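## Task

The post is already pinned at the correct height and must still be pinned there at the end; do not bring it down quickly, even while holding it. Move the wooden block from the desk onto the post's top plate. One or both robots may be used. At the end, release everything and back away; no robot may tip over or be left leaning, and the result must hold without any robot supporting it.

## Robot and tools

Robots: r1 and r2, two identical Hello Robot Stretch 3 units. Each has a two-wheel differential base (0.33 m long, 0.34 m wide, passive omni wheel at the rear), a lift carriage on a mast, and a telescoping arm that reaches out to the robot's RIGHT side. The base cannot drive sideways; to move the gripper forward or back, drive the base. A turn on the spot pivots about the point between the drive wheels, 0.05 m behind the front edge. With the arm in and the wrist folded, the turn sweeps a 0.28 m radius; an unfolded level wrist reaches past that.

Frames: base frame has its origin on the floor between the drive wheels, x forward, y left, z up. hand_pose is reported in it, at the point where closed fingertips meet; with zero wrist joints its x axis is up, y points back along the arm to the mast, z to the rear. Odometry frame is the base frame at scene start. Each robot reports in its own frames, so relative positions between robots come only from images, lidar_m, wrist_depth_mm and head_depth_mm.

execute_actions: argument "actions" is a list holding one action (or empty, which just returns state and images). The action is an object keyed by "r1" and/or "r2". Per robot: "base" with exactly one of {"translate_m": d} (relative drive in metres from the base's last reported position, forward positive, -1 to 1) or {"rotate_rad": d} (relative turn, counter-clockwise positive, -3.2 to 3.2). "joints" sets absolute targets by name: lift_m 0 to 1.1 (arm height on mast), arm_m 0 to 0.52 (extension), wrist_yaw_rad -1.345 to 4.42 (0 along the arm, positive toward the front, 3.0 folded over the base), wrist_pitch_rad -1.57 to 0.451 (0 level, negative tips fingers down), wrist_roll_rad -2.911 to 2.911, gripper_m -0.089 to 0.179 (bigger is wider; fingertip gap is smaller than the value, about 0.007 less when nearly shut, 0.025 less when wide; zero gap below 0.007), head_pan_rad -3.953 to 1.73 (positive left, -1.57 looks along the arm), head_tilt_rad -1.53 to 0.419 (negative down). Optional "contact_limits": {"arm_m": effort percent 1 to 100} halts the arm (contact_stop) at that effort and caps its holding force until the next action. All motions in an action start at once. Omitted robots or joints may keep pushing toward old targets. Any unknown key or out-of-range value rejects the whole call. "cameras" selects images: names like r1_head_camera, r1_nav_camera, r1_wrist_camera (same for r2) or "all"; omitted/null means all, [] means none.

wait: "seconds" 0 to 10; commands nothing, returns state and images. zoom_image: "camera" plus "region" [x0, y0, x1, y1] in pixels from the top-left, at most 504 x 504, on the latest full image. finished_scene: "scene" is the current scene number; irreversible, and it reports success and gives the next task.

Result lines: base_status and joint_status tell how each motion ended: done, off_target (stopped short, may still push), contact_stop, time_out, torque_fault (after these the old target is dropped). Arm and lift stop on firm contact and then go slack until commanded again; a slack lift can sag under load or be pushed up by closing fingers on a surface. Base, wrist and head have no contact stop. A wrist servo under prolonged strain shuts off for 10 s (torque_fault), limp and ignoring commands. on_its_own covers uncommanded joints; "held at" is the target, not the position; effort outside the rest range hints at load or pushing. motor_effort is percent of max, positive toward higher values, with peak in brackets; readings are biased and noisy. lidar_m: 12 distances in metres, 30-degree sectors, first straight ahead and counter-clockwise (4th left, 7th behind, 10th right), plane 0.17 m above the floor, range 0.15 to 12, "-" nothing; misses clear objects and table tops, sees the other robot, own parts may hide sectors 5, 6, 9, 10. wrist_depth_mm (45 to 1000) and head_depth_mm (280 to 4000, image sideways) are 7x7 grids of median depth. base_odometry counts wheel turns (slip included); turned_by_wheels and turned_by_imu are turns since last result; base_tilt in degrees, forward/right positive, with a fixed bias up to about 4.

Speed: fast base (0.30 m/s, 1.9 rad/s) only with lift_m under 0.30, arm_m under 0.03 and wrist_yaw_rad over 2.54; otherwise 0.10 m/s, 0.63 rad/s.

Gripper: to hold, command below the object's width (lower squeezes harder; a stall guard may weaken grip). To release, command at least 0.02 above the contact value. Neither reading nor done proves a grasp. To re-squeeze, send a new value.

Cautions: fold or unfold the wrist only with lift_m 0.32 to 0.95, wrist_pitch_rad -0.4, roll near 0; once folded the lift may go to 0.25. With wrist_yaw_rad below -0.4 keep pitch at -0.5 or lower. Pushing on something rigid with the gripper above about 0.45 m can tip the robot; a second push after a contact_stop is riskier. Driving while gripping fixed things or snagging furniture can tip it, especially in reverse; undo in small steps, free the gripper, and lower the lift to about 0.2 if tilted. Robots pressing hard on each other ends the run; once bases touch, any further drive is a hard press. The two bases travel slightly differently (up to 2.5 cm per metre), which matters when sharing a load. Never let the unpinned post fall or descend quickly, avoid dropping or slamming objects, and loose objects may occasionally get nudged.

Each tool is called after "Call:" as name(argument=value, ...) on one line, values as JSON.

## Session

Call:
execute_actions(actions=[])

Scene clock: 0.00 s.
r1.base_odometry: x=+0.000 y=+0.000 heading=+0.000 (m, m, rad; r1's odometry frame)
r1.turned_by_wheels: +0.000 (rad since the last result)
r1.turned_by_imu: +0.000 (rad since the last result)
r1.base_tilt: forward=+0.6 right=+0.2 (deg)
r1.lidar_m: 3.01 2.72 3.56 1.61 0.93 0.80 0.80 0.92 1.23 1.23 1.42 2.43
r1.head_depth_mm: 1825 2641 - - - 3600 2343 / 1808 2637 - - - 3602 2372 / 1822 2631 - - - 3627 2388 / 1793 2609 - - - 3650 2377 / 1719 2609 - - - 3654 2373 / 1703 2606 - - - 3685 2386 / 1780 2583 - - - 3692 2394
r1.base_status: not commanded
r1.joint_positions: lift_m=+0.513 arm_m=+0.002 wrist_yaw_rad=+2.841 wrist_pitch_rad=-0.555 wrist_roll_rad=-0.006 gripper_m=+0.037 head_pan_rad=-0.008 head_tilt_rad=-0.010
r1.joint_status: not commanded
r1.motor_effort: left_wheel=+0 right_wheel=+0 lift_m=+21 arm_m=+0 wrist_yaw_rad=+1 wrist_pitch_rad=+6 wrist_roll_rad=+0 gripper_m=+0 head_pan_rad=+0 head_tilt_rad=+1 (%)
r1.hand_pose: x=+0.0395 y=+0.0492 z=+0.4960 quat_wxyz=(+0.293, +0.699, +0.091, +0.646) (m; r1's base frame)
r1.wrist_depth_mm: - - - - - - - / - - - - - - - / - - - - - - - / 883 977 936 918 904 887 861 / 815 - 819 794 801 791 761 / 699 686 - 672 671 685 654 / 633 634 - 608 615 594 580
r2.base_odometry: x=+0.000 y=+0.000 heading=+0.000 (m, m, rad; r2's odometry frame)
r2.turned_by_wheels: +0.000 (rad since the last result)
r2.turned_by_imu: +0.000 (rad since the last result)
r2.base_tilt: forward=+0.0 right=+0.8 (deg)
r2.lidar_m: 1.97 1.59 1.57 1.71 2.63 2.73 2.72 3.23 3.17 1.16 2.65 4.04
r2.head_depth_mm: 1756 2543 3839 - - 3405 2258 / 1755 2558 3163 3164 3216 3119 2238 / 1757 2570 2712 2725 2764 2737 2227 / 1763 2311 2392 2373 2377 2355 2241 / 1768 2085 2096 2076 2096 2081 2022 / 1779 1868 1866 1881 1859 1868 1876 / 1665 1685 1693 1679 1696 1690 1697
r2.base_status: not commanded
r2.joint_positions: lift_m=+0.372 arm_m=+0.003 wrist_yaw_rad=+3.009 wrist_pitch_rad=-0.429 wrist_roll_rad=-0.019 gripper_m=+0.037 head_pan_rad=+0.011 head_tilt_rad=-0.012
r2.joint_status: not commanded
r2.motor_effort: left_wheel=+0 right_wheel=+0 lift_m=+22 arm_m=+0 wrist_yaw_rad=-1 wrist_pitch_rad=+5 wrist_roll_rad=+0 gripper_m=+0 head_pan_rad=+0 head_tilt_rad=+2 (%)
r2.hand_pose: x=+0.0081 y=+0.0731 z=+0.3823 quat_wxyz=(+0.195, +0.693, +0.107, +0.686) (m; r2's base frame)
r2.wrist_depth_mm: - - - - - - - / - - - - - - - / - - - - - - - / 851 855 850 866 862 885 883 / 680 691 - 705 725 705 707 / 577 586 - 589 588 607 588 / 498 514 - 535 499 517 517
pictures: r1_head_camera (sideways: a quarter turn clockwise sets it upright), r1_nav_camera (sideways: a quarter turn counterclockwise sets it upright), r1_wrist_camera, r2_head_camera (sideways: a quarter turn clockwise sets it upright), r2_nav_camera (sideways: a quarter turn counterclockwise sets it upright), r2_wrist_camera
Images, in order (width x height): r1_head_camera 896x504, r1_nav_camera 672x504, r1_wrist_camera 644x364, r2_head_camera 896x504, r2_nav_camera 672x504, r2_wrist_camera 644x364.

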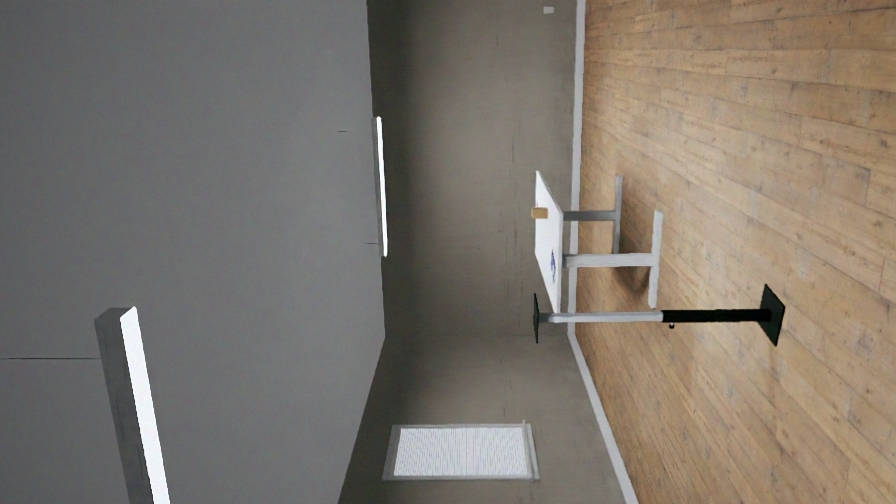

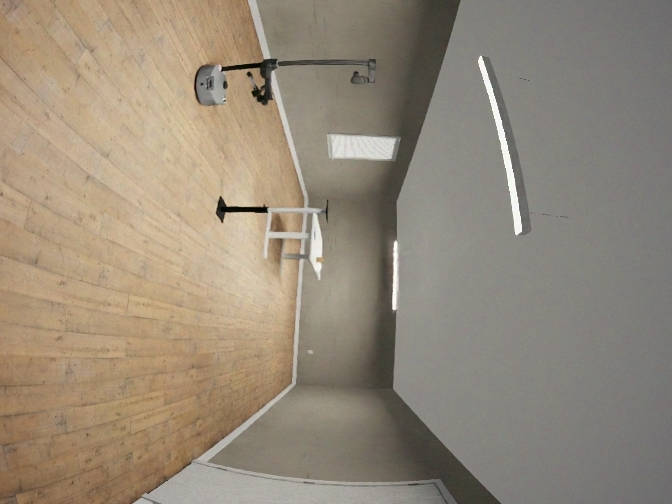

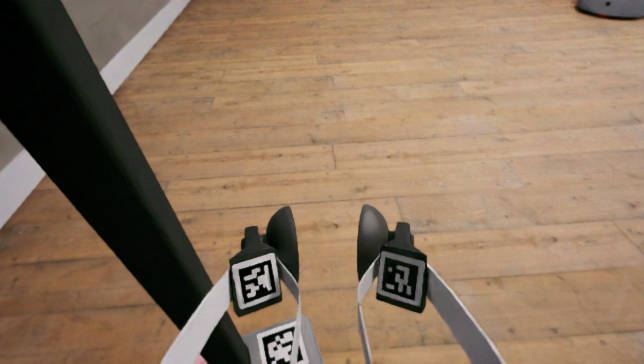

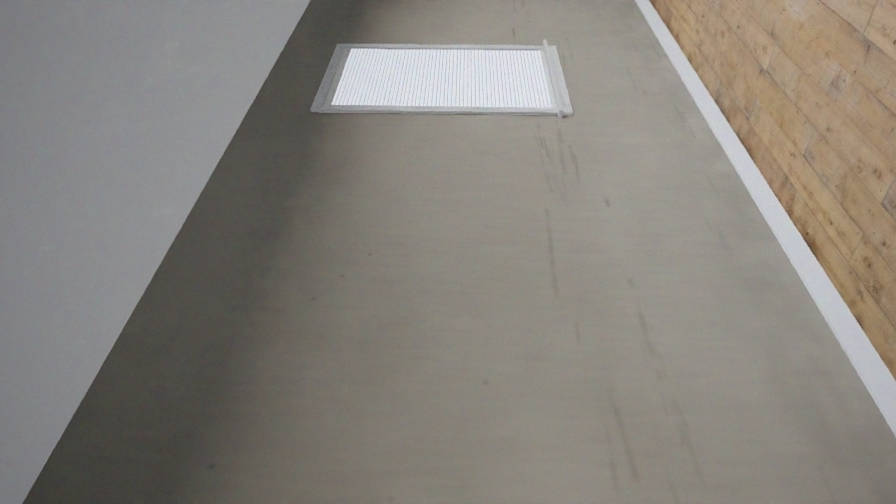

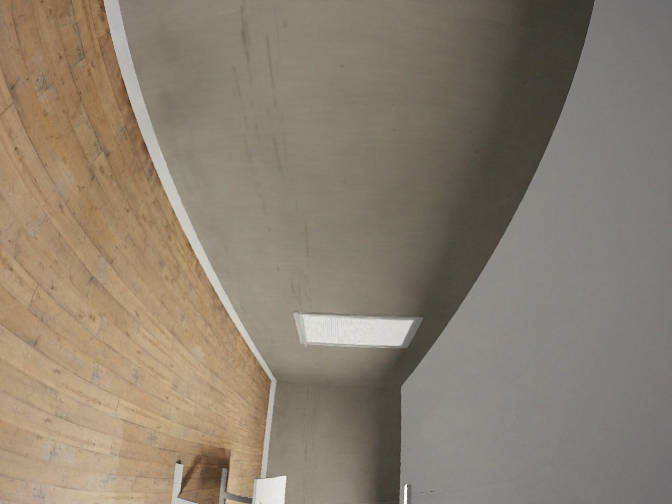

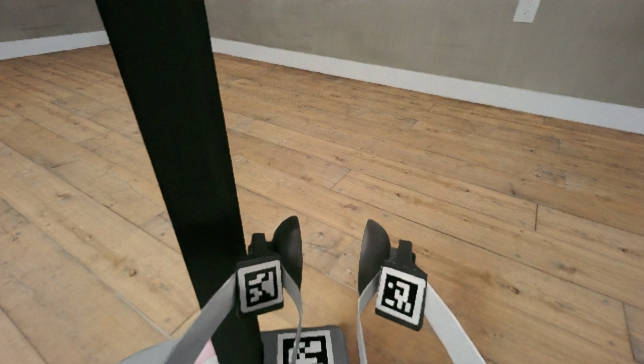

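Call:
execute_actions(actions=[{"r2": {"joints": {"head_pan_rad": -1.0, "head_tilt_rad": -0.35, "lift_m": 0.28}}}], cameras=["r2_head_camera", "r2_nav_camera"])

Scene clock: 14.80 s.
r1.base_odometry: x=+0.000 y=+0.000 heading=+0.000 (m, m, rad; r1's odometry frame)
r1.turned_by_wheels: +0.000 (rad since the last result)
r1.turned_by_imu: +0.000 (rad since the last result)
r1.base_tilt: forward=+0.6 right=+0.2 (deg)
r1.lidar_m: 3.01 2.73 3.55 1.61 0.93 0.80 0.80 0.93 1.23 1.23 1.42 2.42
r1.head_depth_mm: 1823 2632 - - - 3599 2339 / 1806 2650 - - - 3636 2358 / 1800 2615 - - - 3680 2368 / 1785 2664 - - - 3730 2359 / 1713 2612 - - - 3658 2392 / 1707 2599 - - - 3703 2401 / 1783 2600 - - - 3720 2425
r1.base_status: not commanded
r1.joint_positions: lift_m=+0.513 arm_m=+0.002 wrist_yaw_rad=+2.841 wrist_pitch_rad=-0.555 wrist_roll_rad=-0.006 gripper_m=+0.037 head_pan_rad=-0.008 head_tilt_rad=-0.010
r1.joint_status: not commanded
r1.motor_effort: left_wheel=+0(0) right_wheel=+0(0) lift_m=+21(21) arm_m=+0(0) wrist_yaw_rad=+0(0) wrist_pitch_rad=+6(5) wrist_roll_rad=+0(0) gripper_m=+0(1) head_pan_rad=+0(1) head_tilt_rad=+0(1) (%)
r1.hand_pose: x=+0.0395 y=+0.0492 z=+0.4960 quat_wxyz=(+0.293, +0.699, +0.091, +0.646) (m; r1's base frame)
r1.wrist_depth_mm: - - - - - - - / - - - - - - - / - - - - - - - / 893 974 912 913 917 904 871 / 827 - 817 801 801 748 778 / 712 682 - 677 681 662 679 / 613 621 - 595 599 595 587
r2.base_odometry: x=+0.000 y=+0.000 heading=+0.000 (m, m, rad; r2's odometry frame)
r2.turned_by_wheels: +0.000 (rad since the last result)
r2.turned_by_imu: -0.001 (rad since the last result)
r2.base_tilt: forward=+0.1 right=+0.7 (deg)
r2.lidar_m: 1.96 1.59 1.57 1.72 2.64 2.73 2.73 3.22 3.15 1.15 2.65 4.04
r2.head_depth_mm: - - - - 2583 1870 1374 / - - - - 2544 1883 1470 / - - - - 2546 1862 1465 / - - - 3716 2553 1854 1467 / 3731 - - 3514 2560 1855 1459 / 3757 - - 3764 2543 1846 1461 / - - - - 2554 1853 1456
r2.base_status: not commanded
r2.joint_positions: lift_m=+0.280 arm_m=+0.003 wrist_yaw_rad=+3.009 wrist_pitch_rad=-0.430 wrist_roll_rad=-0.019 gripper_m=+0.037 head_pan_rad=-0.993 head_tilt_rad=-0.346
r2.joint_status: all done
r2.motor_effort: left_wheel=+0(0) right_wheel=+0(0) lift_m=+18(21) arm_m=+0(0) wrist_yaw_rad=+0(1) wrist_pitch_rad=+5(5) wrist_roll_rad=+0(0) gripper_m=+0(0) head_pan_rad=-2(28) head_tilt_rad=-3(29) (%)
r2.hand_pose: x=+0.0081 y=+0.0730 z=+0.2903 quat_wxyz=(+0.195, +0.693, +0.107, +0.686) (m; r2's base frame)
r2.wrist_depth_mm: - - - - - - - / - - - - - - - / 899 933 904 943 930 948 - / 682 702 711 717 716 736 735 / 557 567 - 571 586 584 595 / 477 492 - - 494 487 490 / 418 - - - 405 419 422
pictures: r2_head_camera (sideways: a quarter turn clockwise sets it upright), r2_nav_camera (sideways: a quarter turn counterclockwise sets it upright)
Images, in order (width x height): r2_head_camera 896x504, r2_nav_camera 672x504.

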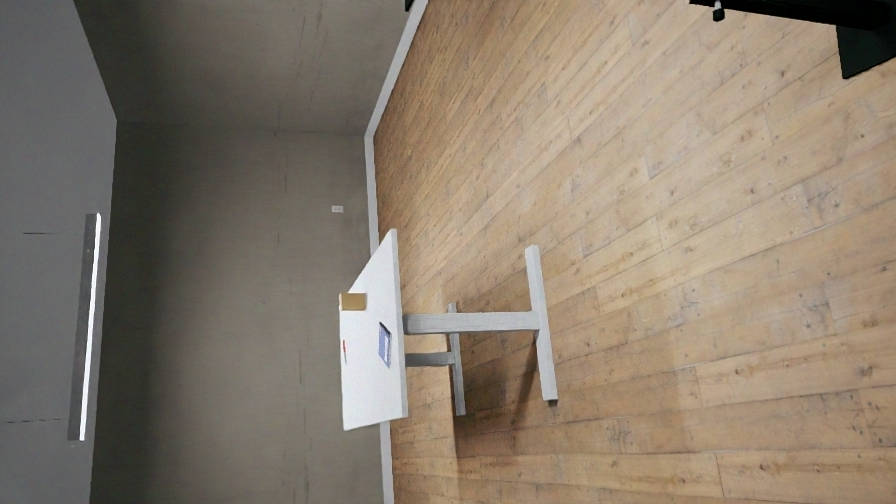

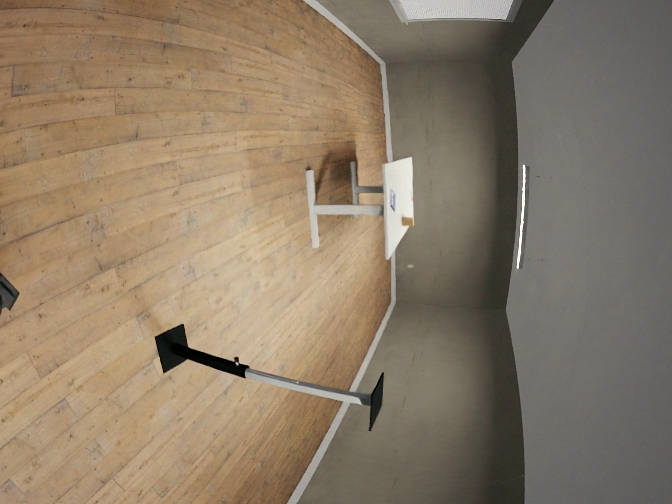

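Call:
execute_actions(actions=[{"r2": {"base": {"rotate_rad": -0.98}, "joints": {"head_pan_rad": 0.0, "head_tilt_rad": -0.45}}}], cameras=[])

Call:
execute_actions(actions=[{"r2": {"base": {"translate_m": 1.0}}}], cameras=["r2_head_camera"])

Scene clock: 136.80 s.
r1.base_odometry: x=+0.000 y=+0.000 heading=+0.000 (m, m, rad; r1's odometry frame)
r1.turned_by_wheels: +0.000 (rad since the last result)
r1.turned_by_imu: +0.000 (rad since the last result)
r1.base_tilt: forward=+0.7 right=+0.3 (deg)
r1.lidar_m: 3.01 2.74 3.54 1.61 0.93 0.80 0.80 0.93 1.23 1.23 1.42 2.43
r1.head_depth_mm: 1802 2651 - - - 3610 2338 / 1806 2649 - - - 3583 2381 / 1809 2600 - - - 3670 2370 / 1793 2623 - - - 3618 2370 / 1720 2594 - - - 3659 2398 / 1715 2591 - - - 3635 2391 / 1793 2600 - - - 3673 2390
r1.base_status: not commanded
r1.joint_positions: lift_m=+0.513 arm_m=+0.002 wrist_yaw_rad=+2.841 wrist_pitch_rad=-0.555 wrist_roll_rad=-0.006 gripper_m=+0.037 head_pan_rad=-0.008 head_tilt_rad=-0.010
r1.joint_status: not commanded
r1.motor_effort: left_wheel=+0(1) right_wheel=+0(0) lift_m=+21(21) arm_m=+0(0) wrist_yaw_rad=+1(0) wrist_pitch_rad=+6(6) wrist_roll_rad=+0(0) gripper_m=+0(0) head_pan_rad=+0(0) head_tilt_rad=+1(1) (%)
r1.hand_pose: x=+0.0395 y=+0.0492 z=+0.4960 quat_wxyz=(+0.293, +0.699, +0.091, +0.646) (m; r1's base frame)
r1.wrist_depth_mm: - - - - - - - / - - - - - - - / - - - - - - - / 880 957 945 946 899 886 923 / 810 - 808 773 813 775 759 / 708 694 - 672 669 673 666 / 623 627 - 606 614 590 584
r2.base_odometry: x=+0.000 y=+0.000 heading=-0.980 (m, m, rad; r2's odometry frame)
r2.turned_by_wheels: -0.980 (rad since the last result)
r2.turned_by_imu: -0.990 (rad since the last result)
r2.base_tilt: forward=+0.1 right=+0.8 (deg)
r2.lidar_m: 2.65 3.45 1.88 1.58 1.57 1.77 2.74 2.73 2.73 3.18 3.17 1.16
r2.head_depth_mm: - - - 3182 2171 1571 1339 / - - - 3117 2157 1667 1346 / - - - 3166 2167 1663 1353 / - - - 3143 2177 1662 1348 / - - 3017 2802 2176 1663 1348 / - - - 3159 2189 1663 1348 / - - - 3126 2185 1676 1343
r2.base_status: done
r2.joint_positions: lift_m=+0.280 arm_m=+0.003 wrist_yaw_rad=+3.009 wrist_pitch_rad=-0.430 wrist_roll_rad=-0.019 gripper_m=+0.037 head_pan_rad=-0.007 head_tilt_rad=-0.445
r2.joint_status: all done
r2.motor_effort: left_wheel=+2(10) right_wheel=-2(5) lift_m=+17(18) arm_m=-1(0) wrist_yaw_rad=-2(0) wrist_pitch_rad=+6(5) wrist_roll_rad=+0(0) gripper_m=+0(0) head_pan_rad=+2(30) head_tilt_rad=-4(20) (%)
r2.hand_pose: x=+0.0081 y=+0.0730 z=+0.2903 quat_wxyz=(+0.195, +0.693, +0.107, +0.686) (m; r2's base frame)
r2.wrist_depth_mm: - - - - - - - / - - - - - - - / 898 926 946 935 949 969 - / 691 707 700 713 728 736 741 / 555 565 - 572 580 585 594 / 476 492 - - 490 485 490 / 427 - - - 408 421 426
pictures: none
No camera images: the call's "cameras" was empty. Leave "cameras" out to get every camera's image.

Scene clock: 141.80 s.
r1.base_odometry: x=+0.000 y=+0.000 heading=+0.000 (m, m, rad; r1's odometry frame)
r1.turned_by_wheels: +0.000 (rad since the last result)
r1.turned_by_imu: +0.000 (rad since the last result)
r1.base_tilt: forward=+0.6 right=+0.3 (deg)
r1.lidar_m: 3.00 3.33 3.54 1.61 0.93 0.80 0.80 0.93 1.23 1.23 1.42 2.42
r1.head_depth_mm: 1804 2642 - - - 3620 2341 / 1816 2642 - - - 3557 2366 / 1801 2633 - - - 3644 2369 / 1812 2622 - - - 3630 2373 / 1717 2619 - - - 3679 2391 / 1711 2598 - - - 2986 2386 / 1784 2588 - - - 3442 2392
r1.base_status: not commanded
r1.joint_positions: lift_m=+0.513 arm_m=+0.002 wrist_yaw_rad=+2.841 wrist_pitch_rad=-0.555 wrist_roll_rad=-0.006 gripper_m=+0.037 head_pan_rad=-0.008 head_tilt_rad=-0.010
r1.joint_status: not commanded
r1.motor_effort: left_wheel=+0(0) right_wheel=+0(0) lift_m=+21(21) arm_m=+0(0) wrist_yaw_rad=+0(0) wrist_pitch_rad=+5(6) wrist_roll_rad=+0(0) gripper_m=+0(0) head_pan_rad=+0(0) head_tilt_rad=+1(2) (%)
r1.hand_pose: x=+0.0395 y=+0.0492 z=+0.4960 quat_wxyz=(+0.293, +0.699, +0.091, +0.646) (m; r1's base frame)
r1.wrist_depth_mm: - - - - - - - / - - - - - - - / - - - - - - - / 920 938 924 914 918 891 871 / 823 - 812 788 786 784 766 / 697 689 - 672 684 665 659 / 632 614 - 607 604 593 587
r2.base_odometry: x=+0.557 y=-0.830 heading=-0.980 (m, m, rad; r2's odometry frame)
r2.turned_by_wheels: +0.000 (rad since the last result)
r2.turned_by_imu: +0.002 (rad since the last result)
r2.base_tilt: forward=+0.0 right=+0.7 (deg)
r2.lidar_m: 1.66 4.08 2.24 1.88 1.88 2.12 3.52 3.33 3.29 0.49 2.88 3.27
r2.head_depth_mm: - - - 3131 2178 1660 1351 / - - - 3112 2174 1660 1351 / - - - 3138 2184 1670 1357 / - - - 2796 2191 1656 1347 / - - 2617 2653 1945 1661 1341 / - - 2637 1764 2189 1651 1347 / - - - 2649 2173 1674 1342
r2.base_status: done
r2.joint_positions: lift_m=+0.280 arm_m=+0.003 wrist_yaw_rad=+3.009 wrist_pitch_rad=-0.430 wrist_roll_rad=-0.019 gripper_m=+0.037 head_pan_rad=-0.007 head_tilt_rad=-0.446
r2.joint_status: not commanded
r2.motor_effort: left_wheel=+2(11) right_wheel=-2(3) lift_m=+18(17) arm_m=-1(0) wrist_yaw_rad=+0(0) wrist_pitch_rad=+6(5) wrist_roll_rad=+0(0) gripper_m=+0(0) head_pan_rad=+2(2) head_tilt_rad=-3(3) (%)
r2.hand_pose: x=+0.0081 y=+0.0730 z=+0.2902 quat_wxyz=(+0.195, +0.693, +0.107, +0.686) (m; r2's base frame)
r2.wrist_depth_mm: - - - - - - - / - - - - - - - / 899 885 920 929 955 942 - / 695 696 702 702 725 732 737 / 558 554 - 577 603 582 592 / 476 492 - - 494 492 497 / 422 - - - 406 420 421
pictures: r2_head_camera (sideways: a quarter turn clockwise sets it upright)
Images, in order (width x height): r2_head_camera 896x504.

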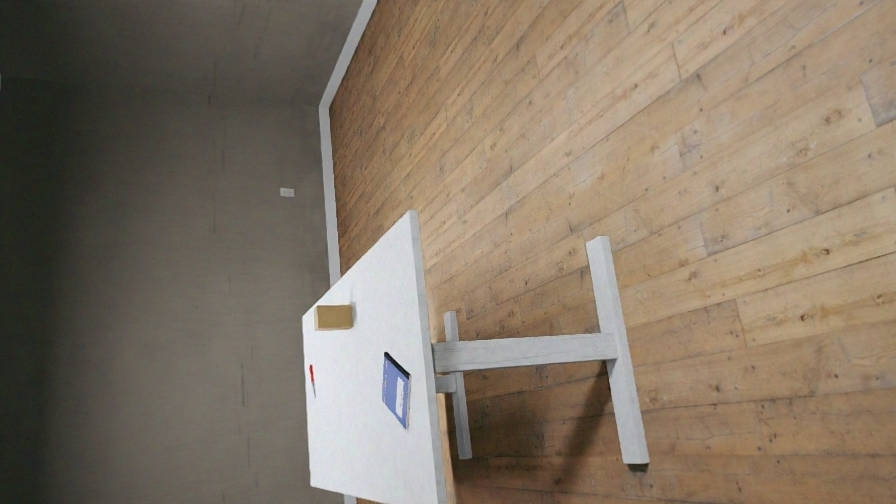

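Call:
execute_actions(actions=[], cameras=["r2_head_camera", "r2_nav_camera"])

Scene clock: 160.60 s.
r1.base_odometry: x=+0.000 y=+0.000 heading=+0.000 (m, m, rad; r1's odometry frame)
r1.turned_by_wheels: +0.000 (rad since the last result)
r1.turned_by_imu: +0.000 (rad since the last result)
r1.base_tilt: forward=+0.6 right=+0.2 (deg)
r1.lidar_m: 3.01 3.31 3.56 1.61 0.92 0.80 0.80 0.93 1.23 1.23 1.42 2.43
r1.head_depth_mm: 1817 2615 - - - 3569 2354 / 1806 2612 - - - 3654 2369 / 1799 2643 - - - 3695 2377 / 1810 2624 - - - 3644 2391 / 1719 2602 - - - 3673 2367 / 1713 2620 - - - 3027 2379 / 1783 2574 - - - 3431 2401
r1.base_status: not commanded
r1.joint_positions: lift_m=+0.513 arm_m=+0.002 wrist_yaw_rad=+2.841 wrist_pitch_rad=-0.555 wrist_roll_rad=-0.006 gripper_m=+0.037 head_pan_rad=-0.008 head_tilt_rad=-0.010
r1.joint_status: not commanded
r1.motor_effort: left_wheel=+0(0) right_wheel=+0(0) lift_m=+21(21) arm_m=+0(0) wrist_yaw_rad=+0(0) wrist_pitch_rad=+6(6) wrist_roll_rad=+0(0) gripper_m=+0(0) head_pan_rad=+0(0) head_tilt_rad=+1(2) (%)
r1.hand_pose: x=+0.0395 y=+0.0492 z=+0.4960 quat_wxyz=(+0.293, +0.699, +0.091, +0.646) (m; r1's base frame)
r1.wrist_depth_mm: - - - - - - - / - - - - - - - / - - - - - - - / 891 982 963 936 912 901 925 / 799 - 810 790 806 753 762 / 710 689 - 679 697 670 682 / 634 622 - 604 599 597 593
r2.base_odometry: x=+0.557 y=-0.830 heading=-0.980 (m, m, rad; r2's odometry frame)
r2.turned_by_wheels: +0.000 (rad since the last result)
r2.turned_by_imu: -0.001 (rad since the last result)
r2.base_tilt: forward=+0.0 right=+0.7 (deg)
r2.lidar_m: 1.66 4.10 2.24 1.87 1.87 2.11 3.50 3.35 3.29 0.49 2.88 3.25
r2.head_depth_mm: - - - 3149 2185 1668 1349 / - - - 3146 2190 1675 1351 / - - - 3114 2173 1655 1354 / - - - 2794 2174 1667 1348 / - - 2614 2665 1950 1658 1346 / - - 2587 1763 2181 1655 1352 / - - - 2625 2172 1667 1345
r2.base_status: done
r2.joint_positions: lift_m=+0.280 arm_m=+0.003 wrist_yaw_rad=+3.009 wrist_pitch_rad=-0.430 wrist_roll_rad=-0.019 gripper_m=+0.037 head_pan_rad=-0.007 head_tilt_rad=-0.446
r2.joint_status: not commanded
r2.motor_effort: left_wheel=+2(11) right_wheel=-2(3) lift_m=+17(17) arm_m=+0(0) wrist_yaw_rad=-1(0) wrist_pitch_rad=+5(5) wrist_roll_rad=+0(0) gripper_m=+0(0) head_pan_rad=+2(2) head_tilt_rad=-3(3) (%)
r2.hand_pose: x=+0.0081 y=+0.0730 z=+0.2902 quat_wxyz=(+0.195, +0.693, +0.107, +0.686) (m; r2's base frame)
r2.wrist_depth_mm: - - - - - - - / - - - - - - - / 911 939 932 949 957 959 - / 691 695 701 704 733 712 735 / 564 571 - 577 588 582 596 / 470 494 - - 490 481 493 / 423 - - - 408 421 424
pictures: r2_head_camera (sideways: a quarter turn clockwise sets it upright), r2_nav_camera (sideways: a quarter turn counterclockwise sets it upright)
Images, in order (width x height): r2_head_camera 896x504, r2_nav_camera 672x504.

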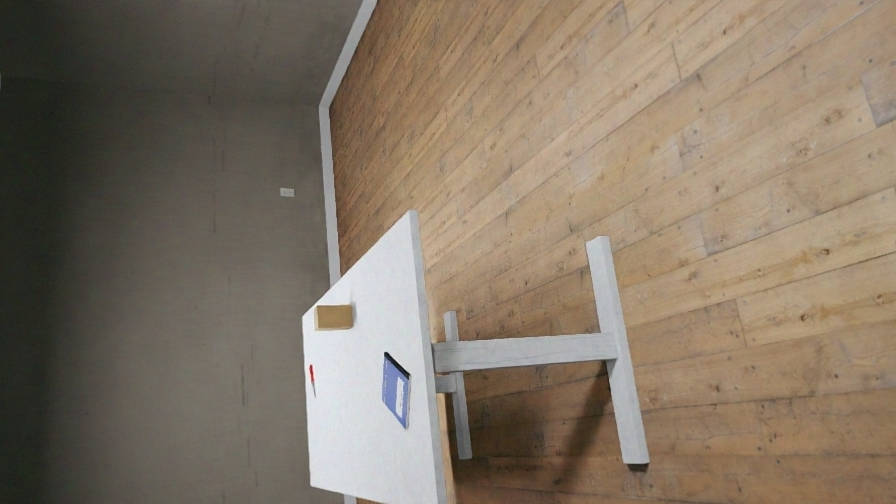

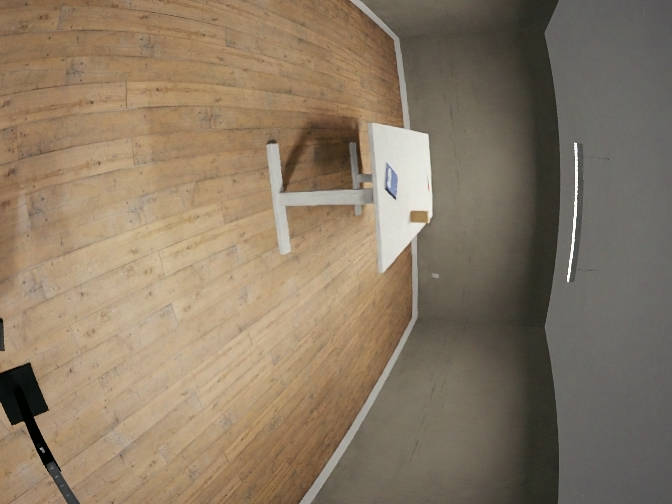

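Call:
execute_actions(actions=[{"r2": {"base": {"translate_m": 1.0}, "joints": {"head_tilt_rad": -0.75}}}], cameras=["r2_head_camera", "r2_nav_camera"])

Scene clock: 283.00 s.
r1.base_odometry: x=+0.000 y=+0.000 heading=+0.000 (m, m, rad; r1's odometry frame)
r1.turned_by_wheels: +0.000 (rad since the last result)
r1.turned_by_imu: +0.000 (rad since the last result)
r1.base_tilt: forward=+0.6 right=+0.3 (deg)
r1.lidar_m: 3.03 4.10 3.55 1.61 0.93 0.80 0.80 0.92 1.23 1.23 1.42 2.43
r1.head_depth_mm: 1811 2621 - - - 3596 2354 / 1802 2655 - - - 3611 2387 / 1787 2654 - - - 3617 2377 / 1802 2631 - - - 3629 2379 / 1727 2637 - - - 3618 2382 / 1714 2609 - - - 3672 2404 / 1788 2583 - - - 3736 2399
r1.base_status: not commanded
r1.joint_positions: lift_m=+0.513 arm_m=+0.002 wrist_yaw_rad=+2.841 wrist_pitch_rad=-0.555 wrist_roll_rad=-0.006 gripper_m=+0.037 head_pan_rad=-0.008 head_tilt_rad=-0.010
r1.joint_status: not commanded
r1.motor_effort: left_wheel=+0(1) right_wheel=+1(1) lift_m=+21(22) arm_m=+0(0) wrist_yaw_rad=+1(0) wrist_pitch_rad=+6(6) wrist_roll_rad=+0(0) gripper_m=+0(1) head_pan_rad=+0(0) head_tilt_rad=+1(2) (%)
r1.hand_pose: x=+0.0395 y=+0.0492 z=+0.4960 quat_wxyz=(+0.293, +0.699, +0.091, +0.646) (m; r1's base frame)
r1.wrist_depth_mm: - - - - - - - / - - - - - - - / - - - - - - - / 896 959 945 917 910 912 884 / 805 - 823 770 791 771 764 / 695 705 - 695 685 686 662 / 609 614 - 606 601 602 587
r2.base_odometry: x=+1.115 y=-1.661 heading=-0.980 (m, m, rad; r2's odometry frame)
r2.turned_by_wheels: +0.000 (rad since the last result)
r2.turned_by_imu: +0.001 (rad since the last result)
r2.base_tilt: forward=+0.0 right=+0.8 (deg)
r2.lidar_m: 4.14 0.70 2.58 2.18 2.17 2.46 4.07 1.04 3.05 2.59 2.59 2.92
r2.head_depth_mm: 3774 3569 2522 1944 1574 1325 1150 / 3774 3580 2506 1938 1572 1324 1149 / 3681 3529 2517 1888 1569 1328 1150 / 3611 3587 2415 865 1575 1317 1152 / 3478 3384 1129 867 1535 1293 1148 / 3366 1628 1130 867 1458 1248 1149 / 3325 1634 1129 866 946 1334 1152
r2.base_status: done
r2.joint_positions: lift_m=+0.280 arm_m=+0.003 wrist_yaw_rad=+3.009 wrist_pitch_rad=-0.430 wrist_roll_rad=-0.019 gripper_m=+0.037 head_pan_rad=-0.007 head_tilt_rad=-0.741
r2.joint_status: all done
r2.motor_effort: left_wheel=+2(11) right_wheel=-2(4) lift_m=+18(17) arm_m=+0(0) wrist_yaw_rad=+0(0) wrist_pitch_rad=+6(6) wrist_roll_rad=+0(0) gripper_m=+0(0) head_pan_rad=+2(2) head_tilt_rad=-6(33) (%)
r2.hand_pose: x=+0.0081 y=+0.0730 z=+0.2902 quat_wxyz=(+0.195, +0.693, +0.107, +0.686) (m; r2's base frame)
r2.wrist_depth_mm: - - - - - - - / - - - - - - - / 888 911 913 932 959 969 - / 704 706 702 718 725 704 703 / 566 568 - 568 580 595 574 / 475 491 - - 494 491 494 / 423 - - - 410 423 422
pictures: r2_head_camera (sideways: a quarter turn clockwise sets it upright), r2_nav_camera (sideways: a quarter turn counterclockwise sets it upright)
Images, in order (width x height): r2_head_camera 896x504, r2_nav_camera 672x504.

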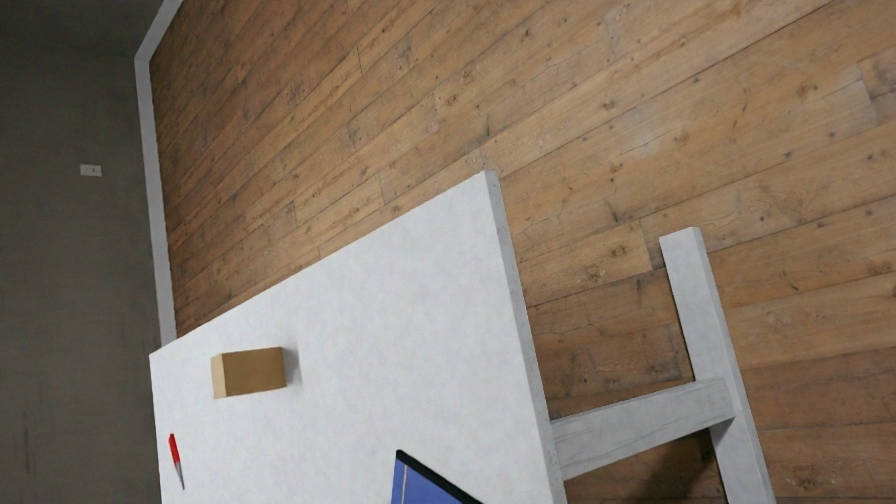

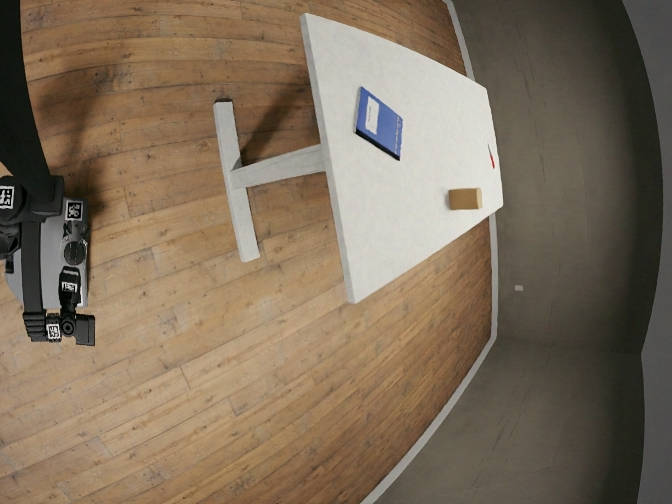

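Call:
execute_actions(actions=[{"r2": {"base": {"translate_m": 0.355}, "joints": {"head_pan_rad": -1.5, "head_tilt_rad": -0.6}}}], cameras=[])

Call:
execute_actions(actions=[{"r2": {"base": {"rotate_rad": 1.84}, "joints": {"lift_m": 0.76, "wrist_pitch_rad": -0.4}}}], cameras=["r2_head_camera", "r2_nav_camera"])

Scene clock: 398.97 s.
r1.base_odometry: x=+0.000 y=+0.000 heading=+0.000 (m, m, rad; r1's odometry frame)
r1.turned_by_wheels: +0.000 (rad since the last result)
r1.turned_by_imu: +0.000 (rad since the last result)
r1.base_tilt: forward=+0.7 right=+0.3 (deg)
r1.lidar_m: 3.02 4.10 3.55 1.61 0.92 0.80 0.80 0.92 1.23 1.23 1.42 2.42
r1.head_depth_mm: 1820 2645 - - - 3576 2335 / 1817 2659 - - - 3657 2349 / 1802 2627 - - - 3605 2383 / 1810 2618 - - - 3690 2367 / 1717 2606 - - - 3687 2391 / 1709 2595 - - - 3691 2366 / 1775 2578 - - - 3682 2384
r1.base_status: not commanded
r1.joint_positions: lift_m=+0.513 arm_m=+0.002 wrist_yaw_rad=+2.841 wrist_pitch_rad=-0.555 wrist_roll_rad=-0.006 gripper_m=+0.037 head_pan_rad=-0.008 head_tilt_rad=-0.010
r1.joint_status: not commanded
r1.motor_effort: left_wheel=+0(1) right_wheel=+0(0) lift_m=+21(21) arm_m=+0(0) wrist_yaw_rad=+1(0) wrist_pitch_rad=+6(5) wrist_roll_rad=+0(0) gripper_m=+0(0) head_pan_rad=+0(1) head_tilt_rad=+1(1) (%)
r1.hand_pose: x=+0.0395 y=+0.0492 z=+0.4960 quat_wxyz=(+0.293, +0.699, +0.091, +0.646) (m; r1's base frame)
r1.wrist_depth_mm: - - - - - - - / - - - - - - - / - - - - - - - / 905 959 940 951 885 891 884 / 808 - 816 785 791 779 781 / 712 689 - 685 676 669 666 / 638 620 - 614 612 599 591
r2.base_odometry: x=+1.312 y=-1.955 heading=-0.980 (m, m, rad; r2's odometry frame)
r2.turned_by_wheels: +0.000 (rad since the last result)
r2.turned_by_imu: +0.000 (rad since the last result)
r2.base_tilt: forward=+0.0 right=+0.8 (deg)
r2.lidar_m: 3.79 0.40 0.41 2.29 2.28 2.59 4.30 1.36 2.93 2.49 2.48 2.81
r2.head_depth_mm: 2227 2446 2752 2316 1794 1443 1224 / 2177 2427 2718 2342 1788 1457 1219 / 2135 2378 2610 2353 1785 1446 1219 / 2094 2319 2566 2344 1782 1453 1218 / 2049 2272 2513 2321 1789 1450 1222 / 2008 2211 2447 2339 1789 1447 1220 / 1984 2153 2405 2348 1787 1454 1221
r2.base_status: done
r2.joint_positions: lift_m=+0.280 arm_m=+0.003 wrist_yaw_rad=+3.009 wrist_pitch_rad=-0.430 wrist_roll_rad=-0.019 gripper_m=+0.037 head_pan_rad=-1.493 head_tilt_rad=-0.606
r2.joint_status: all done
r2.motor_effort: left_wheel=+2(10) right_wheel=-2(3) lift_m=+18(18) arm_m=+0(1) wrist_yaw_rad=-1(1) wrist_pitch_rad=+5(5) wrist_roll_rad=+0(0) gripper_m=+0(0) head_pan_rad=-2(31) head_tilt_rad=+3(21) (%)
r2.hand_pose: x=+0.0081 y=+0.0730 z=+0.2902 quat_wxyz=(+0.195, +0.693, +0.107, +0.686) (m; r2's base frame)
r2.wrist_depth_mm: - - - - - - 312 / - - - - - - 339 / 905 900 911 942 969 409 861 / 684 696 706 723 681 432 731 / 557 561 - 579 583 492 589 / 478 500 - - 487 467 497 / 422 - - - 408 417 389
pictures: none
No camera images: the call's "cameras" was empty. Leave "cameras" out to get every camera's image.

Scene clock: 404.17 s.
r1.base_odometry: x=+0.000 y=+0.000 heading=+0.000 (m, m, rad; r1's odometry frame)
r1.turned_by_wheels: +0.000 (rad since the last result)
r1.turned_by_imu: +0.000 (rad since the last result)
r1.base_tilt: forward=+0.6 right=+0.2 (deg)
r1.lidar_m: 3.00 4.12 3.56 1.61 0.93 0.80 0.80 0.93 1.23 1.23 1.42 2.42
r1.head_depth_mm: 1806 2666 - - - 3604 2345 / 1815 2657 - - - 3566 2359 / 1797 2637 - - - 3652 2373 / 1799 2644 - - - 3608 2369 / 1721 2608 - - - 3639 2388 / 1713 2598 - - - 3706 2382 / 1789 2575 - - - 3709 2410
r1.base_status: not commanded
r1.joint_positions: lift_m=+0.513 arm_m=+0.002 wrist_yaw_rad=+2.841 wrist_pitch_rad=-0.555 wrist_roll_rad=-0.006 gripper_m=+0.037 head_pan_rad=-0.008 head_tilt_rad=-0.010
r1.joint_status: not commanded
r1.motor_effort: left_wheel=+0(0) right_wheel=+0(0) lift_m=+21(21) arm_m=+0(0) wrist_yaw_rad=+1(0) wrist_pitch_rad=+6(6) wrist_roll_rad=+0(0) gripper_m=+0(0) head_pan_rad=+0(0) head_tilt_rad=+1(1) (%)
r1.hand_pose: x=+0.0395 y=+0.0492 z=+0.4960 quat_wxyz=(+0.293, +0.699, +0.091, +0.646) (m; r1's base frame)
r1.wrist_depth_mm: - - - - - - - / - - - - - - - / - - - - - - - / 890 989 925 943 914 903 864 / 809 - 817 804 818 758 769 / 724 693 - 679 688 679 661 / 631 618 - 620 604 596 594
r2.base_odometry: x=+1.312 y=-1.955 heading=+0.860 (m, m, rad; r2's odometry frame)
r2.turned_by_wheels: +1.840 (rad since the last result)
r2.turned_by_imu: +1.860 (rad since the last result)
r2.base_tilt: forward=+0.0 right=+0.7 (deg)
r2.lidar_m: 2.28 2.34 3.14 1.36 3.64 2.61 2.48 2.56 3.41 1.61 0.40 2.39
r2.head_depth_mm: 3077 3396 3376 2333 1780 1371 545 / 3127 3373 3342 1153 798 647 543 / 3091 3450 1518 966 799 648 543 / 3142 3474 1525 1047 798 648 544 / 3152 3445 1521 1050 800 647 544 / 3192 3477 1518 1047 800 645 544 / 3196 3571 3363 1049 802 639 543
r2.base_status: done
r2.joint_positions: lift_m=+0.760 arm_m=+0.003 wrist_yaw_rad=+3.009 wrist_pitch_rad=-0.420 wrist_roll_rad=-0.019 gripper_m=+0.037 head_pan_rad=-1.493 head_tilt_rad=-0.605
r2.joint_status: all done
r2.motor_effort: left_wheel=-3(8) right_wheel=+2(6) lift_m=+26(29) arm_m=+0(0) wrist_yaw_rad=-1(1) wrist_pitch_rad=+7(11) wrist_roll_rad=+0(0) gripper_m=+0(0) head_pan_rad=-2(2) head_tilt_rad=+3(3) (%)
r2.hand_pose: x=+0.0083 y=+0.0742 z=+0.7720 quat_wxyz=(+0.192, +0.693, +0.103, +0.687) (m; r2's base frame)
r2.wrist_depth_mm: - - - - - - - / - - - - - - - / - - - - - - - / - - - - - - - / - - - - - - - / - - - - - - - / 853 861 - 899 846 903 892
pictures: r2_head_camera (sideways: a quarter turn clockwise sets it upright), r2_nav_camera (sideways: a quarter turn counterclockwise sets it upright)
Images, in order (width x height): r2_head_camera 896x504, r2_nav_camera 672x504.

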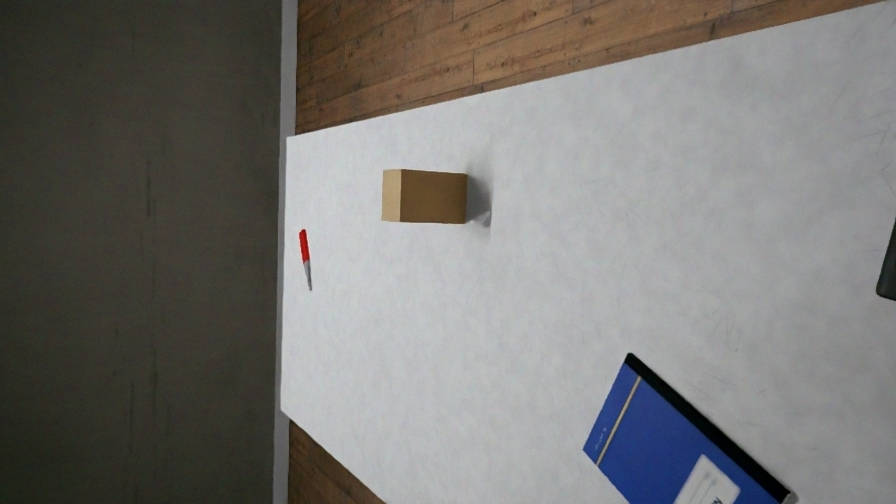

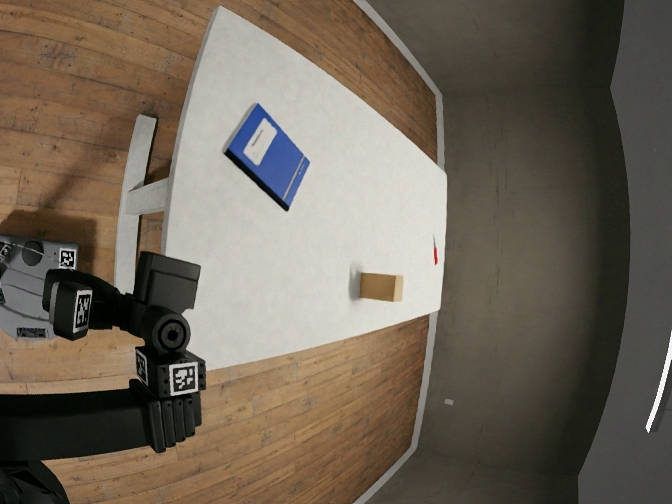

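Call:
execute_actions(actions=[{"r2": {"joints": {"wrist_yaw_rad": 0.0, "arm_m": 0.17}}}], cameras=[])

Call:
execute_actions(actions=[{"r2": {"joints": {"wrist_pitch_rad": 0.0, "arm_m": 0.36, "lift_m": 0.672, "gripper_m": 0.14}}}], cameras=["r2_head_camera", "r2_wrist_camera"])

Scene clock: 423.83 s.
r1.base_odometry: x=+0.000 y=+0.000 heading=+0.000 (m, m, rad; r1's odometry frame)
r1.turned_by_wheels: +0.000 (rad since the last result)
r1.turned_by_imu: +0.000 (rad since the last result)
r1.base_tilt: forward=+0.7 right=+0.2 (deg)
r1.lidar_m: 2.99 4.10 3.54 1.61 0.93 0.80 0.80 0.92 1.23 1.23 1.42 2.43
r1.head_depth_mm: 1805 2643 - - - 3590 2349 / 1805 2626 - - - 3609 2370 / 1806 2634 - - - 3645 2370 / 1799 2640 - - - 3690 2397 / 1709 2587 - - - 3629 2394 / 1716 2609 - - - 3688 2383 / 1789 2576 - - - 3666 2399
r1.base_status: not commanded
r1.joint_positions: lift_m=+0.513 arm_m=+0.002 wrist_yaw_rad=+2.841 wrist_pitch_rad=-0.555 wrist_roll_rad=-0.006 gripper_m=+0.037 head_pan_rad=-0.008 head_tilt_rad=-0.010
r1.joint_status: not commanded
r1.motor_effort: left_wheel=+1(0) right_wheel=+0(0) lift_m=+21(21) arm_m=+0(0) wrist_yaw_rad=+1(1) wrist_pitch_rad=+6(6) wrist_roll_rad=+0(0) gripper_m=+0(1) head_pan_rad=+0(0) head_tilt_rad=+1(1) (%)
r1.hand_pose: x=+0.0395 y=+0.0492 z=+0.4960 quat_wxyz=(+0.293, +0.699, +0.091, +0.646) (m; r1's base frame)
r1.wrist_depth_mm: - - - - - - - / - - - - - - - / - - - - - - - / 879 989 938 896 919 914 899 / 816 - 831 798 797 762 769 / 711 686 - 687 675 674 660 / 616 610 - 603 599 597 586
r2.base_odometry: x=+1.312 y=-1.955 heading=+0.860 (m, m, rad; r2's odometry frame)
r2.turned_by_wheels: +0.000 (rad since the last result)
r2.turned_by_imu: -0.002 (rad since the last result)
r2.base_tilt: forward=+0.0 right=+0.7 (deg)
r2.lidar_m: 2.28 2.34 3.14 1.36 3.65 2.60 2.48 2.56 3.39 1.61 0.40 2.39
r2.head_depth_mm: 3114 3368 3375 2345 1785 - - / 3081 3381 3321 1148 826 - 526 / 3126 3424 1517 967 846 - 531 / 3096 3487 1527 1049 802 646 544 / 3155 3462 1517 1051 801 646 543 / 3132 3500 1517 1051 800 646 544 / 3218 3500 3382 1047 803 639 545
r2.base_status: not commanded
r2.joint_positions: lift_m=+0.760 arm_m=+0.170 wrist_yaw_rad=+0.002 wrist_pitch_rad=-0.420 wrist_roll_rad=-0.019 gripper_m=+0.037 head_pan_rad=-1.493 head_tilt_rad=-0.605
r2.joint_status: all done
r2.motor_effort: left_wheel=-3(3) right_wheel=+2(2) lift_m=+26(26) arm_m=+3(4) wrist_yaw_rad=-3(4) wrist_pitch_rad=+7(7) wrist_roll_rad=+0(0) gripper_m=+0(1) head_pan_rad=-3(2) head_tilt_rad=+2(3) (%)
r2.hand_pose: x=-0.0210 y=-0.5388 z=+0.7720 quat_wxyz=(+0.698, +0.150, -0.685, -0.146) (m; r2's base frame)
r2.wrist_depth_mm: - - - - - - - / 569 577 597 465 - - - / 394 398 402 404 442 - - / 299 301 304 307 312 - - / 241 244 245 249 255 - - / 203 203 212 206 209 211 - / 174 175 177 178 174 180 911
pictures: none
No camera images: the call's "cameras" was empty. Leave "cameras" out to get every camera's image.

Scene clock: 426.47 s.
r1.base_odometry: x=+0.000 y=+0.000 heading=+0.000 (m, m, rad; r1's odometry frame)
r1.turned_by_wheels: +0.000 (rad since the last result)
r1.turned_by_imu: +0.000 (rad since the last result)
r1.base_tilt: forward=+0.6 right=+0.3 (deg)
r1.lidar_m: 3.02 4.10 3.54 1.61 0.93 0.80 0.80 0.93 1.23 1.23 1.42 2.42
r1.head_depth_mm: 1822 2627 - - - 3657 2365 / 1812 2646 - - - 3664 2355 / 1796 2654 - - - 3656 2373 / 1800 2629 - - - 3622 2372 / 1714 2613 - - - 3695 2396 / 1712 2593 - - - 3654 2391 / 1779 2579 - - - 3725 2397
r1.base_status: not commanded
r1.joint_positions: lift_m=+0.513 arm_m=+0.002 wrist_yaw_rad=+2.841 wrist_pitch_rad=-0.555 wrist_roll_rad=-0.006 gripper_m=+0.037 head_pan_rad=-0.008 head_tilt_rad=-0.010
r1.joint_status: not commanded
r1.motor_effort: left_wheel=+0(0) right_wheel=+1(0) lift_m=+21(21) arm_m=+0(0) wrist_yaw_rad=+0(1) wrist_pitch_rad=+6(6) wrist_roll_rad=+0(0) gripper_m=+0(0) head_pan_rad=+0(0) head_tilt_rad=+1(1) (%)
r1.hand_pose: x=+0.0395 y=+0.0492 z=+0.4960 quat_wxyz=(+0.293, +0.699, +0.091, +0.646) (m; r1's base frame)
r1.wrist_depth_mm: - - - - - - - / - - - - - - - / - - - - - - - / 882 975 938 917 911 911 900 / 787 - 798 800 777 787 771 / 705 703 - 683 679 668 662 / 633 618 - 610 604 585 589
r2.base_odometry: x=+1.312 y=-1.955 heading=+0.860 (m, m, rad; r2's odometry frame)
r2.turned_by_wheels: +0.000 (rad since the last result)
r2.turned_by_imu: -0.001 (rad since the last result)
r2.base_tilt: forward=+0.1 right=+0.8 (deg)
r2.lidar_m: 2.28 2.35 3.12 1.36 3.65 2.61 2.48 2.56 3.40 1.61 0.40 2.39
r2.head_depth_mm: 3089 3363 3412 2337 1793 1491 - / 3087 3381 3388 1153 - 637 543 / 3107 3393 1526 975 - 646 543 / 3129 3424 1517 1043 797 647 545 / 3162 3425 1523 1050 801 647 544 / 3159 3470 1519 1052 800 647 543 / 3185 3498 3377 1051 801 638 544
r2.base_status: not commanded
r2.joint_positions: lift_m=+0.672 arm_m=+0.360 wrist_yaw_rad=+0.001 wrist_pitch_rad=-0.023 wrist_roll_rad=-0.019 gripper_m=+0.140 head_pan_rad=-1.493 head_tilt_rad=-0.605
r2.joint_status: all done
r2.motor_effort: left_wheel=-3(3) right_wheel=+2(2) lift_m=+18(24) arm_m=+3(1) wrist_yaw_rad=-1(3) wrist_pitch_rad=+8(9) wrist_roll_rad=+0(0) gripper_m=+0(87) head_pan_rad=-2(3) head_tilt_rad=+2(2) (%)
r2.hand_pose: x=-0.0212 y=-0.7602 z=+0.7809 quat_wxyz=(+0.714, +0.009, -0.700, -0.008) (m; r2's base frame)
r2.wrist_depth_mm: - - - - - - - / - - - - - - - / - - - - - - - / 554 582 529 285 - - - / 321 348 312 295 364 - - / 229 - 236 242 248 - - / 186 176 183 185 188 183 -
pictures: r2_head_camera (sideways: a quarter turn clockwise sets it upright), r2_wrist_camera
Images, in order (width x height): r2_head_camera 896x504, r2_wrist_camera 644x364.

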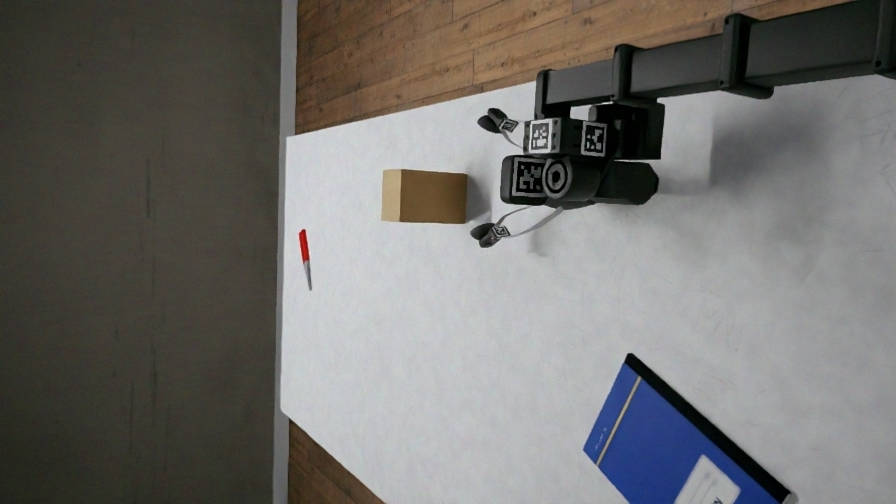

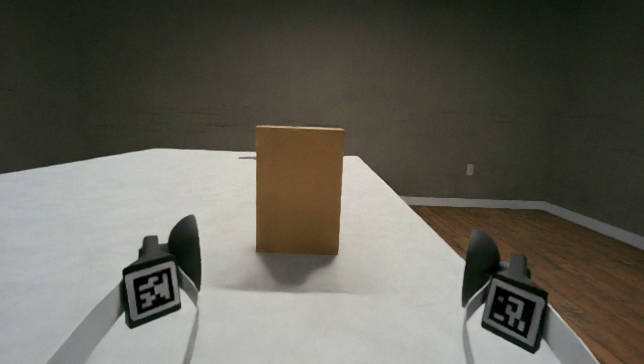

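Call:
execute_actions(actions=[{"r2": {"base": {"translate_m": 0.025}, "joints": {"arm_m": 0.495}}}], cameras=["r2_head_camera", "r2_wrist_camera"])

Scene clock: 444.47 s.
r1.base_odometry: x=+0.000 y=+0.000 heading=+0.000 (m, m, rad; r1's odometry frame)
r1.turned_by_wheels: +0.000 (rad since the last result)
r1.turned_by_imu: +0.000 (rad since the last result)
r1.base_tilt: forward=+0.6 right=+0.3 (deg)
r1.lidar_m: 3.02 4.12 3.54 1.61 0.93 0.80 0.80 0.93 1.23 1.23 1.42 2.42
r1.head_depth_mm: 1804 2603 - - - 3635 2352 / 1813 2647 - - - 3662 2357 / 1811 2644 - - - 3657 2373 / 1809 2619 - - - 3742 2386 / 1710 2631 - - - 3649 2391 / 1710 2592 - - - 3683 2423 / 1777 2583 - - - 3718 2403
r1.base_status: not commanded
r1.joint_positions: lift_m=+0.513 arm_m=+0.002 wrist_yaw_rad=+2.841 wrist_pitch_rad=-0.555 wrist_roll_rad=-0.006 gripper_m=+0.037 head_pan_rad=-0.008 head_tilt_rad=-0.010
r1.joint_status: not commanded
r1.motor_effort: left_wheel=+0(0) right_wheel=+0(0) lift_m=+21(21) arm_m=+0(0) wrist_yaw_rad=+1(0) wrist_pitch_rad=+6(6) wrist_roll_rad=+0(0) gripper_m=+0(0) head_pan_rad=+0(0) head_tilt_rad=+1(1) (%)
r1.hand_pose: x=+0.0395 y=+0.0492 z=+0.4960 quat_wxyz=(+0.293, +0.699, +0.091, +0.646) (m; r1's base frame)
r1.wrist_depth_mm: - - - - - - - / - - - - - - - / - - - - - - - / 916 954 963 913 915 892 899 / 806 - 833 772 812 762 770 / 701 685 - 676 669 659 670 / 617 630 - 600 593 588 603
r2.base_odometry: x=+1.329 y=-1.936 heading=+0.860 (m, m, rad; r2's odometry frame)
r2.turned_by_wheels: +0.000 (rad since the last result)
r2.turned_by_imu: -0.002 (rad since the last result)
r2.base_tilt: forward=+0.0 right=+0.8 (deg)
r2.lidar_m: 2.26 2.33 3.09 1.36 3.69 2.64 2.51 2.58 3.44 1.62 0.39 2.36
r2.head_depth_mm: 3086 3408 3377 2340 1797 1431 - / 3096 3414 3142 1155 750 640 544 / 3102 3403 1518 966 772 645 543 / 3135 3417 1510 1049 798 647 544 / 3179 3478 1515 1047 801 647 543 / 3194 3527 1529 1048 799 639 543 / 3198 3528 3388 1045 802 637 545
r2.base_status: done
r2.joint_positions: lift_m=+0.672 arm_m=+0.495 wrist_yaw_rad=+0.001 wrist_pitch_rad=-0.023 wrist_roll_rad=-0.019 gripper_m=+0.140 head_pan_rad=-1.493 head_tilt_rad=-0.605
r2.joint_status: all done
r2.motor_effort: left_wheel=-2(5) right_wheel=+2(5) lift_m=+17(18) arm_m=+3(3) wrist_yaw_rad=-1(1) wrist_pitch_rad=+8(9) wrist_roll_rad=+0(0) gripper_m=+0(1) head_pan_rad=-2(3) head_tilt_rad=+3(2) (%)
r2.hand_pose: x=-0.0212 y=-0.8952 z=+0.7809 quat_wxyz=(+0.714, +0.009, -0.700, -0.008) (m; r2's base frame)
r2.wrist_depth_mm: - - - - - - - / - - - - - - - / - - - - - - - / 549 575 457 148 - - - / 323 344 287 153 306 - - / 228 - 209 158 232 - - / 184 175 169 164 179 181 -
pictures: r2_head_camera (sideways: a quarter turn clockwise sets it upright), r2_wrist_camera
Images, in order (width x height): r2_head_camera 896x504, r2_wrist_camera 644x364.

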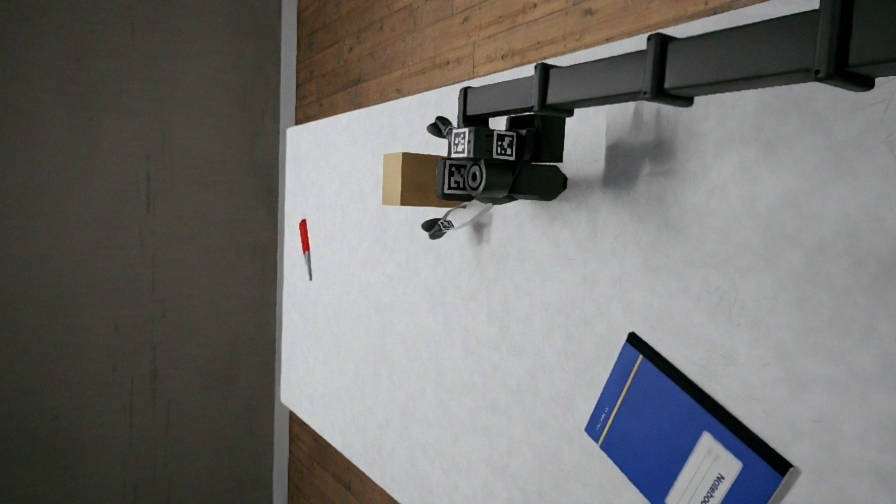

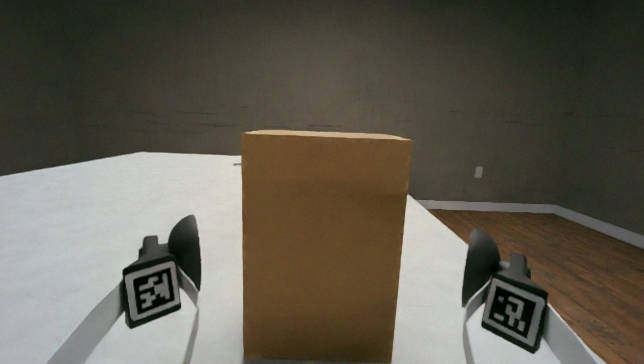

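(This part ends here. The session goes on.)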